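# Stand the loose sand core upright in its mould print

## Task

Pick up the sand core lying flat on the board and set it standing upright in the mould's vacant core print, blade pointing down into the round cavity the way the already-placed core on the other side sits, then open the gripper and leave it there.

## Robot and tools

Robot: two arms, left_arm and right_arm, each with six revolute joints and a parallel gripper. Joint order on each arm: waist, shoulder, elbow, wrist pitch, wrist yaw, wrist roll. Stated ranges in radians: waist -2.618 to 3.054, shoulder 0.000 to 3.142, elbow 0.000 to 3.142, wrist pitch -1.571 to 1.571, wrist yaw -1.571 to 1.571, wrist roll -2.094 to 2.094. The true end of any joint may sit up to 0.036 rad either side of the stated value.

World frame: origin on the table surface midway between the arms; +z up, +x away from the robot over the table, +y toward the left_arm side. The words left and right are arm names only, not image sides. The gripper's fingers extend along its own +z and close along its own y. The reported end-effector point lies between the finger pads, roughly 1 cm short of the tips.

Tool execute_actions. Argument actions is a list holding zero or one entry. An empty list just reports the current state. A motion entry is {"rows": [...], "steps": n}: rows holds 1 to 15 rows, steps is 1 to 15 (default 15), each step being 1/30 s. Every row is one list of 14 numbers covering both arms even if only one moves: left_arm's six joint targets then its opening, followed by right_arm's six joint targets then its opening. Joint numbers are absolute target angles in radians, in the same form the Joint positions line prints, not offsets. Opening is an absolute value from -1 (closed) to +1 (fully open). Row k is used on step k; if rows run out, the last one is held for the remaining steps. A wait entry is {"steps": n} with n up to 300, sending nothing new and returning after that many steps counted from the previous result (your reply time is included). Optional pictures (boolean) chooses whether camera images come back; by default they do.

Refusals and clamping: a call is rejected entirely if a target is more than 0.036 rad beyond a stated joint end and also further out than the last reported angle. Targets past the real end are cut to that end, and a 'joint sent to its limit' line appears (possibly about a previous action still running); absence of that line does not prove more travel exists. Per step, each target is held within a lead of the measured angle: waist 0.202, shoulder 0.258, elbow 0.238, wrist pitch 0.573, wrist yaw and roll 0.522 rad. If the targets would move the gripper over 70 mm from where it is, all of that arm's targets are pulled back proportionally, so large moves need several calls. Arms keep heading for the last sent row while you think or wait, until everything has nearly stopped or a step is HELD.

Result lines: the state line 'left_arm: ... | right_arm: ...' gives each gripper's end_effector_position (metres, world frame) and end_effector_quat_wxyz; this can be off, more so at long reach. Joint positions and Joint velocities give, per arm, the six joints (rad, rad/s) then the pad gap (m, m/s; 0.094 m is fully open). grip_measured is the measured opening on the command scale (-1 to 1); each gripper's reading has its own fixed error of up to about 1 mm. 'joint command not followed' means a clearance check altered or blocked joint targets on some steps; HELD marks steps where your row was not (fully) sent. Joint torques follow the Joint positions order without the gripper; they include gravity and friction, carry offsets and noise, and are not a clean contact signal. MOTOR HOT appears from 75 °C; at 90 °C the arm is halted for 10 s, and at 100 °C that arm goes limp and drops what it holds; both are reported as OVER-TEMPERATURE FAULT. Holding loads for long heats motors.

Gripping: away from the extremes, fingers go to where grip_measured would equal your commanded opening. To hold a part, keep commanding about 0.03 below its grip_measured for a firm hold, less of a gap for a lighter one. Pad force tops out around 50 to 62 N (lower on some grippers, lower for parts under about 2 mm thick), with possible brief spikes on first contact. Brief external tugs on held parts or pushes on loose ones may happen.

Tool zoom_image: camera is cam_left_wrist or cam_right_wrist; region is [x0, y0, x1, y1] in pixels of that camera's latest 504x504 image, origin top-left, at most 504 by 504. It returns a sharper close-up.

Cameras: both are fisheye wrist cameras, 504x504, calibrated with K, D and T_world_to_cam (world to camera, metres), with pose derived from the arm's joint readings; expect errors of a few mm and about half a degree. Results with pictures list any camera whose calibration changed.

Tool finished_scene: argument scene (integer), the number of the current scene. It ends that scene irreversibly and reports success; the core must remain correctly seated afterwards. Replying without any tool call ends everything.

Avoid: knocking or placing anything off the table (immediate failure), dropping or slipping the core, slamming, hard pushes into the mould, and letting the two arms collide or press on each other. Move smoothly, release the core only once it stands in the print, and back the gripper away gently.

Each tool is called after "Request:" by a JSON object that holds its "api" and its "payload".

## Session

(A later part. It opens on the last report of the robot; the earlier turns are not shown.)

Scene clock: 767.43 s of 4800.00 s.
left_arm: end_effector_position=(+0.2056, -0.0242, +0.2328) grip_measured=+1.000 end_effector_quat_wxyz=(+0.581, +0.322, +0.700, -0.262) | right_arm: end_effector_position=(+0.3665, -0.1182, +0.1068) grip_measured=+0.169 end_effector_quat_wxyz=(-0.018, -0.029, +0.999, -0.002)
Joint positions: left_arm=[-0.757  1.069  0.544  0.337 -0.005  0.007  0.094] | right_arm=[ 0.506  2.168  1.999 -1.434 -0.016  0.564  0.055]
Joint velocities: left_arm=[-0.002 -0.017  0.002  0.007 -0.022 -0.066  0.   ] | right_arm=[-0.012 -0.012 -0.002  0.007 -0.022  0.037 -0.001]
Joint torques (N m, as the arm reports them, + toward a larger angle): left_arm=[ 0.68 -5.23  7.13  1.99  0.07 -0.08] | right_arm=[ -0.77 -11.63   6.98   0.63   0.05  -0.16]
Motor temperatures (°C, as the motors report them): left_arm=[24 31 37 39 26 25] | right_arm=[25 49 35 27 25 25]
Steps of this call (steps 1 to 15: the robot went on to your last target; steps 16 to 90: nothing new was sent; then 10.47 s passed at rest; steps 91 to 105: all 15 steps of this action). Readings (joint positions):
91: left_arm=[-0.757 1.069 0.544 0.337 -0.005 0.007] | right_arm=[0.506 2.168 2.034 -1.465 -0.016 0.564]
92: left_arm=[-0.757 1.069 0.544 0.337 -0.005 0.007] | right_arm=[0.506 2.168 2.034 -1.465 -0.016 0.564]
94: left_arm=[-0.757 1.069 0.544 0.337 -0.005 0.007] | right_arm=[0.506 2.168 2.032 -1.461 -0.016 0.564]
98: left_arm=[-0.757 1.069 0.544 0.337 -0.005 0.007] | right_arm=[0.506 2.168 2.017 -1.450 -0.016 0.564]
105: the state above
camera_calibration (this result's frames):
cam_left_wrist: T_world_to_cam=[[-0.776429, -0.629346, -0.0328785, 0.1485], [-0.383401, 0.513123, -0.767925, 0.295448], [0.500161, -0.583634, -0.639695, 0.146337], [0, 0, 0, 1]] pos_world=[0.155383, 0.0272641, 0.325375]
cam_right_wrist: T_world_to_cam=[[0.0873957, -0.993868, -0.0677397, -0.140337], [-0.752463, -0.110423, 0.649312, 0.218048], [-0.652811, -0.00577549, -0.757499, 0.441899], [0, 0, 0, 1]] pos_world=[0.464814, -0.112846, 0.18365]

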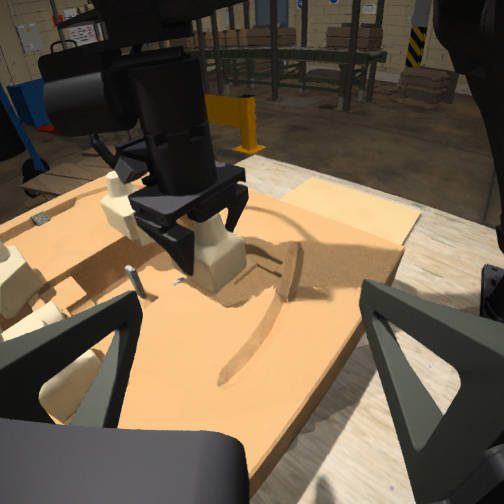

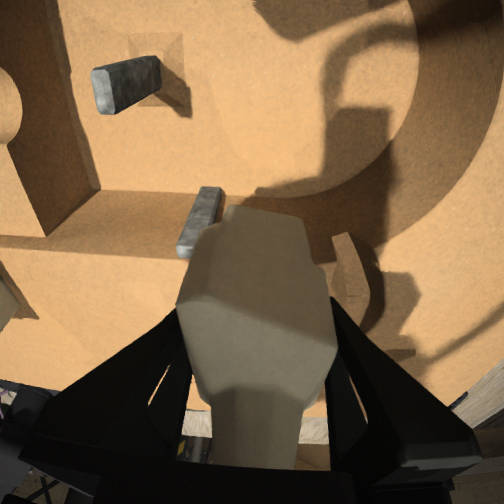

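Request:
{"api": "execute_actions", "payload": {"actions": [{"rows":[[-0.75,1.05,0.55,0.35,0,0,1,0.499,2.164,1.992,-1.426,-0.01,0.557,0.133],[-0.75,1.05,0.55,0.35,0,0,1,0.499,2.164,1.99,-1.424,-0.01,0.557,0.133],[-0.75,1.05,0.55,0.35,0,0,1,0.499,2.164,1.988,-1.422,-0.01,0.557,0.133],[-0.75,1.05,0.55,0.35,0,0,1,0.499,2.164,1.986,-1.42,-0.01,0.557,0.133],[-0.75,1.05,0.55,0.35,0,0,1,0.499,2.164,1.984,-1.418,-0.01,0.557,0.133],[-0.75,1.05,0.55,0.35,0,0,1,0.499,2.164,1.982,-1.416,-0.01,0.557,0.133],[-0.75,1.05,0.55,0.35,0,0,1,0.499,2.164,1.98,-1.414,-0.01,0.557,0.133],[-0.75,1.05,0.55,0.35,0,0,1,0.499,2.164,1.978,-1.412,-0.01,0.557,0.133],[-0.75,1.05,0.55,0.35,0,0,1,0.499,2.164,1.976,-1.41,-0.01,0.557,0.133],[-0.75,1.05,0.55,0.35,0,0,1,0.499,2.164,1.974,-1.41,-0.01,0.557,0.133],[-0.75,1.05,0.55,0.35,0,0,1,0.499,2.164,1.972,-1.41,-0.01,0.557,0.133]],"steps":15}]}}

Request:
{"api": "zoom_image", "payload": {"camera": "cam_left_wrist", "region": [170, 220, 260, 310]}}

Scene clock: 782.57 s of 4800.00 s.
left_arm: end_effector_position=(+0.2056, -0.0242, +0.2328) grip_measured=+1.000 end_effector_quat_wxyz=(+0.581, +0.322, +0.700, -0.262) | right_arm: end_effector_position=(+0.3666, -0.1180, +0.1038) grip_measured=+0.169 end_effector_quat_wxyz=(-0.018, -0.030, +0.999, -0.002)
Joint positions: left_arm=[-0.757  1.069  0.544  0.337 -0.005  0.007  0.094] | right_arm=[ 0.506  2.168  1.988 -1.423 -0.017  0.563  0.055]
Joint velocities: left_arm=[ 0.002 -0.012  0.002 -0.125  0.095 -0.066  0.   ] | right_arm=[-0.012 -0.002 -0.002  0.037  0.051 -0.037 -0.001]
Joint torques (N m, as the arm reports them, + toward a larger angle): left_arm=[ 0.66 -5.2   7.14  1.99  0.06 -0.08] | right_arm=[ -0.57 -11.51   5.75   0.73   0.08  -0.09]
Motor temperatures (°C, as the motors report them): left_arm=[24 31 37 39 26 25] | right_arm=[25 49 35 26 24 25]
Steps of this call (steps 1 to 15: the robot went on to your last target; steps 16 to 90: nothing new was sent; then 11.63 s passed at rest; steps 91 to 105: all 15 steps of this action). Readings (joint positions):
91: left_arm=[-0.757 1.069 0.544 0.337 -0.005 0.007] | right_arm=[0.506 2.168 1.999 -1.433 -0.016 0.564]
92: left_arm=[-0.757 1.069 0.544 0.337 -0.005 0.007] | right_arm=[0.506 2.168 1.999 -1.432 -0.016 0.564]
94: left_arm=[-0.757 1.069 0.544 0.337 -0.005 0.007] | right_arm=[0.506 2.168 1.997 -1.430 -0.016 0.564]
98: left_arm=[-0.757 1.069 0.544 0.337 -0.005 0.007] | right_arm=[0.506 2.168 1.989 -1.424 -0.016 0.564]
105: the state above
camera_calibration (this result's frames):
cam_left_wrist: T_world_to_cam=[[-0.776429, -0.629346, -0.0328785, 0.1485], [-0.383401, 0.513123, -0.767925, 0.295448], [0.500161, -0.583634, -0.639695, 0.146337], [0, 0, 0, 1]] pos_world=[0.155383, 0.0272641, 0.325375]
cam_right_wrist: T_world_to_cam=[[0.0884773, -0.993725, -0.068435, -0.140629], [-0.752045, -0.111694, 0.649579, 0.219734], [-0.653146, -0.00600677, -0.757208, 0.439765], [0, 0, 0, 1]] pos_world=[0.464923, -0.112562, 0.180635]

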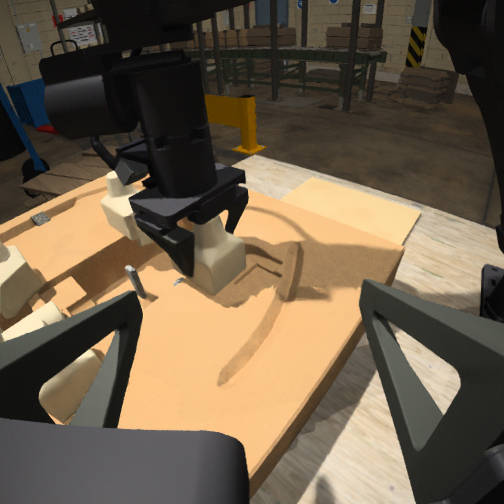

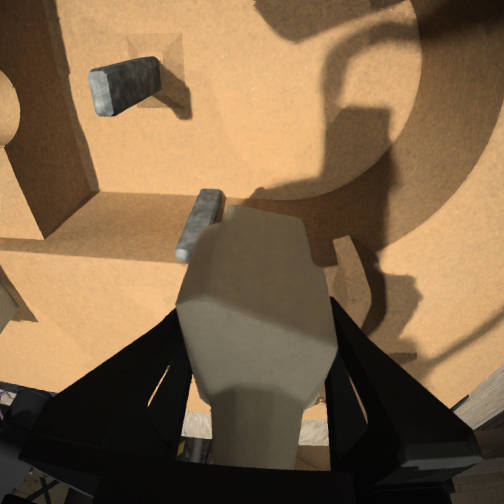

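Region (170, 220, 260, 310) of cam_left_wrist's 504x504 image, scaled by 5.600, with more detail than that image has.

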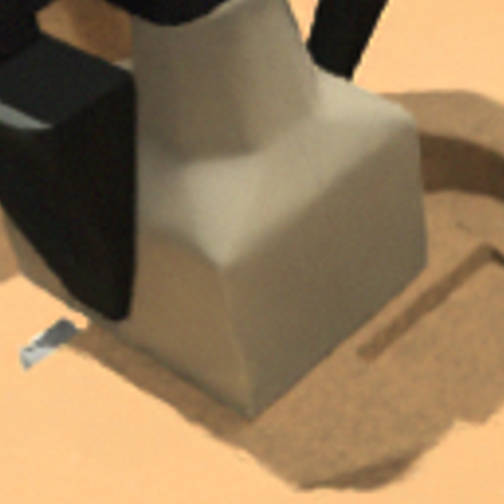

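Request:
{"api": "execute_actions", "payload": {"actions": [{"rows":[[-0.75,1.05,0.55,0.35,0,0,1,0.503,2.164,1.99,-1.42,-0.012,0.56,0.15],[-0.75,1.05,0.55,0.35,0,0,1,0.503,2.164,1.99,-1.42,-0.012,0.56,0.165],[-0.75,1.05,0.55,0.35,0,0,1,0.503,2.164,1.99,-1.42,-0.012,0.56,0.18],[-0.75,1.05,0.55,0.35,0,0,1,0.503,2.164,1.99,-1.42,-0.012,0.56,0.2],[-0.75,1.05,0.55,0.35,0,0,1,0.503,2.164,1.99,-1.42,-0.012,0.56,0.23],[-0.75,1.05,0.55,0.35,0,0,1,0.503,2.164,1.99,-1.42,-0.012,0.56,0.26],[-0.75,1.05,0.55,0.35,0,0,1,0.503,2.164,1.99,-1.42,-0.012,0.56,0.30],[-0.75,1.05,0.55,0.35,0,0,1,0.503,2.164,1.99,-1.42,-0.012,0.56,0.34],[-0.75,1.05,0.55,0.35,0,0,1,0.503,2.164,1.99,-1.42,-0.012,0.56,0.38],[-0.75,1.05,0.55,0.35,0,0,1,0.503,2.164,1.99,-1.42,-0.012,0.56,0.42]],"steps":13}], "pictures": false}}

Request:
{"api": "execute_actions", "payload": {"actions": [{"rows":[[-0.75,1.05,0.55,0.35,0,0,1,0.503,2.164,2.015,-1.435,-0.012,0.56,0.42],[-0.75,1.05,0.55,0.35,0,0,1,0.503,2.164,2.03,-1.45,-0.012,0.56,0.42],[-0.75,1.05,0.55,0.35,0,0,1,0.503,2.164,2.045,-1.465,-0.012,0.56,0.44],[-0.75,1.05,0.55,0.35,0,0,1,0.503,2.164,2.06,-1.48,-0.012,0.56,0.47],[-0.75,1.05,0.55,0.35,0,0,1,0.503,2.164,2.075,-1.495,-0.012,0.56,0.5],[-0.75,1.05,0.55,0.35,0,0,1,0.503,2.164,2.09,-1.51,-0.012,0.56,0.54],[-0.75,1.05,0.55,0.35,0,0,1,0.503,2.164,2.105,-1.525,-0.012,0.56,0.58],[-0.75,1.05,0.55,0.35,0,0,1,0.503,2.164,2.12,-1.54,-0.012,0.56,0.62],[-0.75,1.05,0.55,0.35,0,0,1,0.503,2.164,2.135,-1.55,-0.012,0.56,0.66],[-0.75,1.05,0.55,0.35,0,0,1,0.503,2.164,2.15,-1.56,-0.012,0.56,0.7],[-0.75,1.05,0.55,0.35,0,0,1,0.503,2.16,2.165,-1.56,-0.012,0.56,0.74],[-0.75,1.05,0.55,0.35,0,0,1,0.503,2.155,2.18,-1.56,-0.012,0.56,0.78],[-0.75,1.05,0.55,0.35,0,0,1,0.503,2.15,2.195,-1.56,-0.012,0.56,0.8],[-0.75,1.05,0.55,0.35,0,0,1,0.503,2.14,2.21,-1.56,-0.012,0.56,0.8],[-0.75,1.05,0.55,0.35,0,0,1,0.503,2.13,2.225,-1.56,-0.012,0.56,0.8]],"steps":15}], "pictures": false}}

Request:
{"api": "execute_actions", "payload": {"actions": [{"rows":[[-0.75,1.05,0.55,0.35,0,0,1,0.503,2.115,2.235,-1.56,-0.012,0.56,0.8],[-0.75,1.05,0.55,0.35,0,0,1,0.503,2.10,2.245,-1.56,-0.012,0.56,0.8],[-0.75,1.05,0.55,0.35,0,0,1,0.503,2.085,2.25,-1.56,-0.012,0.56,0.8],[-0.75,1.05,0.55,0.35,0,0,1,0.503,2.07,2.25,-1.56,-0.012,0.56,0.8],[-0.75,1.05,0.55,0.35,0,0,1,0.503,2.055,2.25,-1.56,-0.012,0.56,0.8],[-0.75,1.05,0.55,0.35,0,0,1,0.503,2.04,2.25,-1.56,-0.012,0.56,0.8],[-0.75,1.05,0.55,0.35,0,0,1,0.503,2.03,2.25,-1.56,-0.012,0.56,0.8],[-0.75,1.05,0.55,0.35,0,0,1,0.503,2.02,2.25,-1.56,-0.012,0.56,0.8]],"steps":13}]}}

Request:
{"api": "zoom_image", "payload": {"camera": "cam_left_wrist", "region": [90, 160, 290, 320]}}

Scene clock: 819.37 s of 4800.00 s.
left_arm: end_effector_position=(+0.2056, -0.0242, +0.2328) grip_measured=+1.000 end_effector_quat_wxyz=(+0.581, +0.322, +0.700, -0.262) | right_arm: end_effector_position=(+0.3666, -0.1180, +0.1038) grip_measured=+0.417 end_effector_quat_wxyz=(-0.018, -0.030, +0.999, -0.002)
Joint positions: left_arm=[-0.757  1.069  0.544  0.337 -0.005  0.007  0.094] | right_arm=[ 0.506  2.168  1.988 -1.423 -0.017  0.563  0.067]
Joint velocities: left_arm=[ 0.007  0.002 -0.007 -0.007  0.037 -0.037  0.   ] | right_arm=[ 0.017 -0.012  0.007  0.022 -0.066 -0.037 -0.   ]
Joint torques (N m, as the arm reports them, + toward a larger angle): left_arm=[ 0.7  -5.23  7.14  2.    0.06 -0.07] | right_arm=[ -0.35 -11.62   7.61   0.6    0.05  -0.09]
Motor temperatures (°C, as the motors report them): left_arm=[24 31 37 39 26 25] | right_arm=[25 50 34 26 24 25]
Steps of this call (steps 1 to 15: the robot went on to your last target; steps 16 to 90: nothing new was sent; then 33.37 s passed at rest; steps 91 to 103: all 13 steps of this action). Readings (joint positions):
91: left_arm=[-0.757 1.069 0.544 0.337 -0.005 0.007] | right_arm=[0.506 2.168 1.988 -1.423 -0.017 0.563]
92: left_arm=[-0.757 1.069 0.544 0.337 -0.005 0.007] | right_arm=[0.506 2.168 1.988 -1.423 -0.017 0.563]
94: left_arm=[-0.757 1.069 0.544 0.337 -0.005 0.007] | right_arm=[0.506 2.168 1.988 -1.423 -0.017 0.563]
98: left_arm=[-0.757 1.069 0.544 0.337 -0.005 0.007] | right_arm=[0.506 2.168 1.988 -1.423 -0.017 0.563]
103: the state above

Scene clock: 819.87 s of 4800.00 s.
left_arm: end_effector_position=(+0.2056, -0.0242, +0.2328) grip_measured=+1.000 end_effector_quat_wxyz=(+0.581, +0.322, +0.700, -0.262) | right_arm: end_effector_position=(+0.3765, -0.1108, +0.1517) grip_measured=+0.796 end_effector_quat_wxyz=(+0.015, -0.030, +0.999, +0.020)
Joint positions: left_arm=[-0.757  1.069  0.544  0.337 -0.005  0.007  0.094] | right_arm=[ 0.506  2.167  2.178 -1.534 -0.017  0.563  0.084]
Joint velocities: left_arm=[ 0.002 -0.012  0.007  0.007 -0.022 -0.007  0.   ] | right_arm=[-0.022 -0.042  0.374 -0.066 -0.007 -0.007  0.001]
Joint torques (N m, as the arm reports them, + toward a larger angle): left_arm=[ 0.68 -5.21  7.13  2.    0.05 -0.08] | right_arm=[ -0.32 -13.86   9.56   0.66   0.09  -0.07]
Motor temperatures (°C, as the motors report them): left_arm=[24 31 37 39 26 25] | right_arm=[25 50 34 26 24 25]
Steps of this call (steps 1 to 15: all 15 steps of this action). Readings (joint positions):
1: left_arm=[-0.757 1.069 0.544 0.337 -0.005 0.007] | right_arm=[0.506 2.168 1.988 -1.423 -0.017 0.563]
2: left_arm=[-0.757 1.069 0.544 0.337 -0.005 0.007] | right_arm=[0.506 2.168 1.991 -1.426 -0.017 0.563]
4: left_arm=[-0.757 1.069 0.544 0.337 -0.005 0.007] | right_arm=[0.506 2.168 2.009 -1.439 -0.017 0.563]
8: left_arm=[-0.757 1.069 0.544 0.337 -0.005 0.007] | right_arm=[0.506 2.168 2.073 -1.478 -0.017 0.563]
15: the state above

Scene clock: 820.30 s of 4800.00 s.
left_arm: end_effector_position=(+0.2056, -0.0242, +0.2328) grip_measured=+1.000 end_effector_quat_wxyz=(+0.581, +0.322, +0.700, -0.262) | right_arm: end_effector_position=(+0.3737, -0.1128, +0.2289) grip_measured=+0.797 end_effector_quat_wxyz=(+0.099, -0.031, +0.992, +0.077)
Joint positions: left_arm=[-0.757  1.069  0.544  0.337 -0.005  0.007  0.094] | right_arm=[ 0.506  2.017  2.24  -1.544 -0.017  0.563  0.084]
Joint velocities: left_arm=[-0.002  0.007  0.017 -0.037 -0.037  0.007  0.   ] | right_arm=[-0.017 -0.027  0.002 -0.051  0.051  0.095  0.   ]
Joint torques (N m, as the arm reports them, + toward a larger angle): left_arm=[ 0.7  -5.21  7.14  2.    0.06 -0.09] | right_arm=[-0.33 -9.48  7.82  1.03  0.06 -0.08]
Motor temperatures (°C, as the motors report them): left_arm=[24 31 37 39 26 25] | right_arm=[25 50 34 26 24 25]
Steps of this call (steps 1 to 13: all 13 steps of this action). Readings (joint positions):
1: left_arm=[-0.757 1.069 0.544 0.337 -0.005 0.007] | right_arm=[0.506 2.163 2.189 -1.535 -0.017 0.563]
2: left_arm=[-0.757 1.069 0.544 0.337 -0.005 0.007] | right_arm=[0.506 2.156 2.199 -1.536 -0.017 0.563]
4: left_arm=[-0.757 1.069 0.544 0.337 -0.005 0.007] | right_arm=[0.506 2.132 2.214 -1.537 -0.017 0.563]
8: left_arm=[-0.757 1.069 0.544 0.337 -0.005 0.007] | right_arm=[0.506 2.062 2.227 -1.540 -0.017 0.563]
13: the state above
camera_calibration (this result's frames):
cam_left_wrist: T_world_to_cam=[[-0.776429, -0.629346, -0.0328785, 0.1485], [-0.383401, 0.513123, -0.767925, 0.295448], [0.500161, -0.583634, -0.639695, 0.146337], [0, 0, 0, 1]] pos_world=[0.155383, 0.0272641, 0.325375]
cam_right_wrist: T_world_to_cam=[[0.120289, -0.970853, -0.207304, -0.105114], [-0.877242, -0.201706, 0.435616, 0.230054], [-0.464733, 0.129456, -0.875936, 0.511216], [0, 0, 0, 1]] pos_world=[0.452036, -0.121827, 0.325787]

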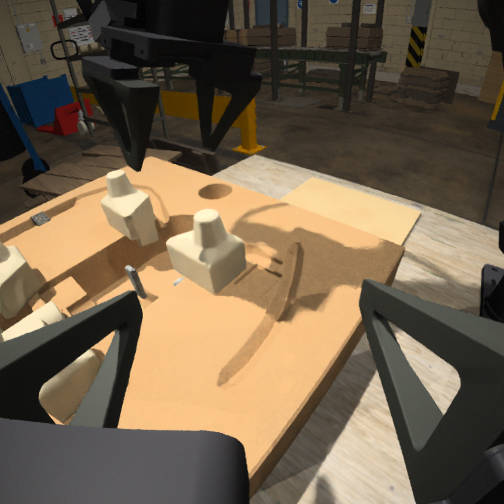

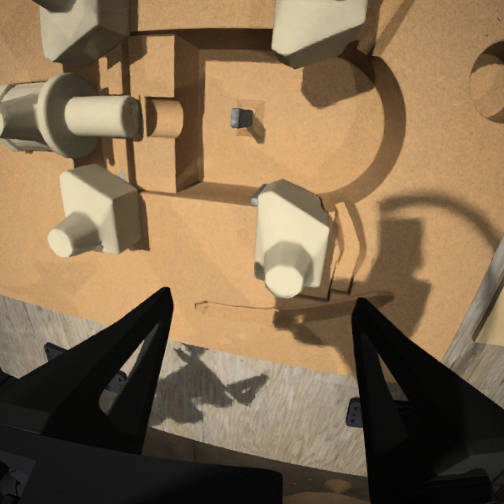

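Region (90, 160, 290, 320) of cam_left_wrist's 504x504 image, scaled by 2.520, with more detail than that image has; it fills the top 403 rows of this view, and the rest is white.

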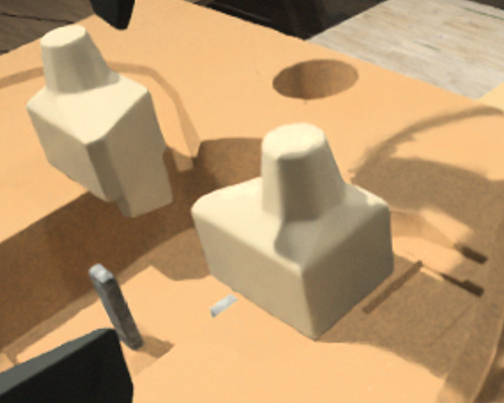

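Request:
{"api": "finished_scene", "payload": {"scene": 2}}

The scene is finished: the task was done.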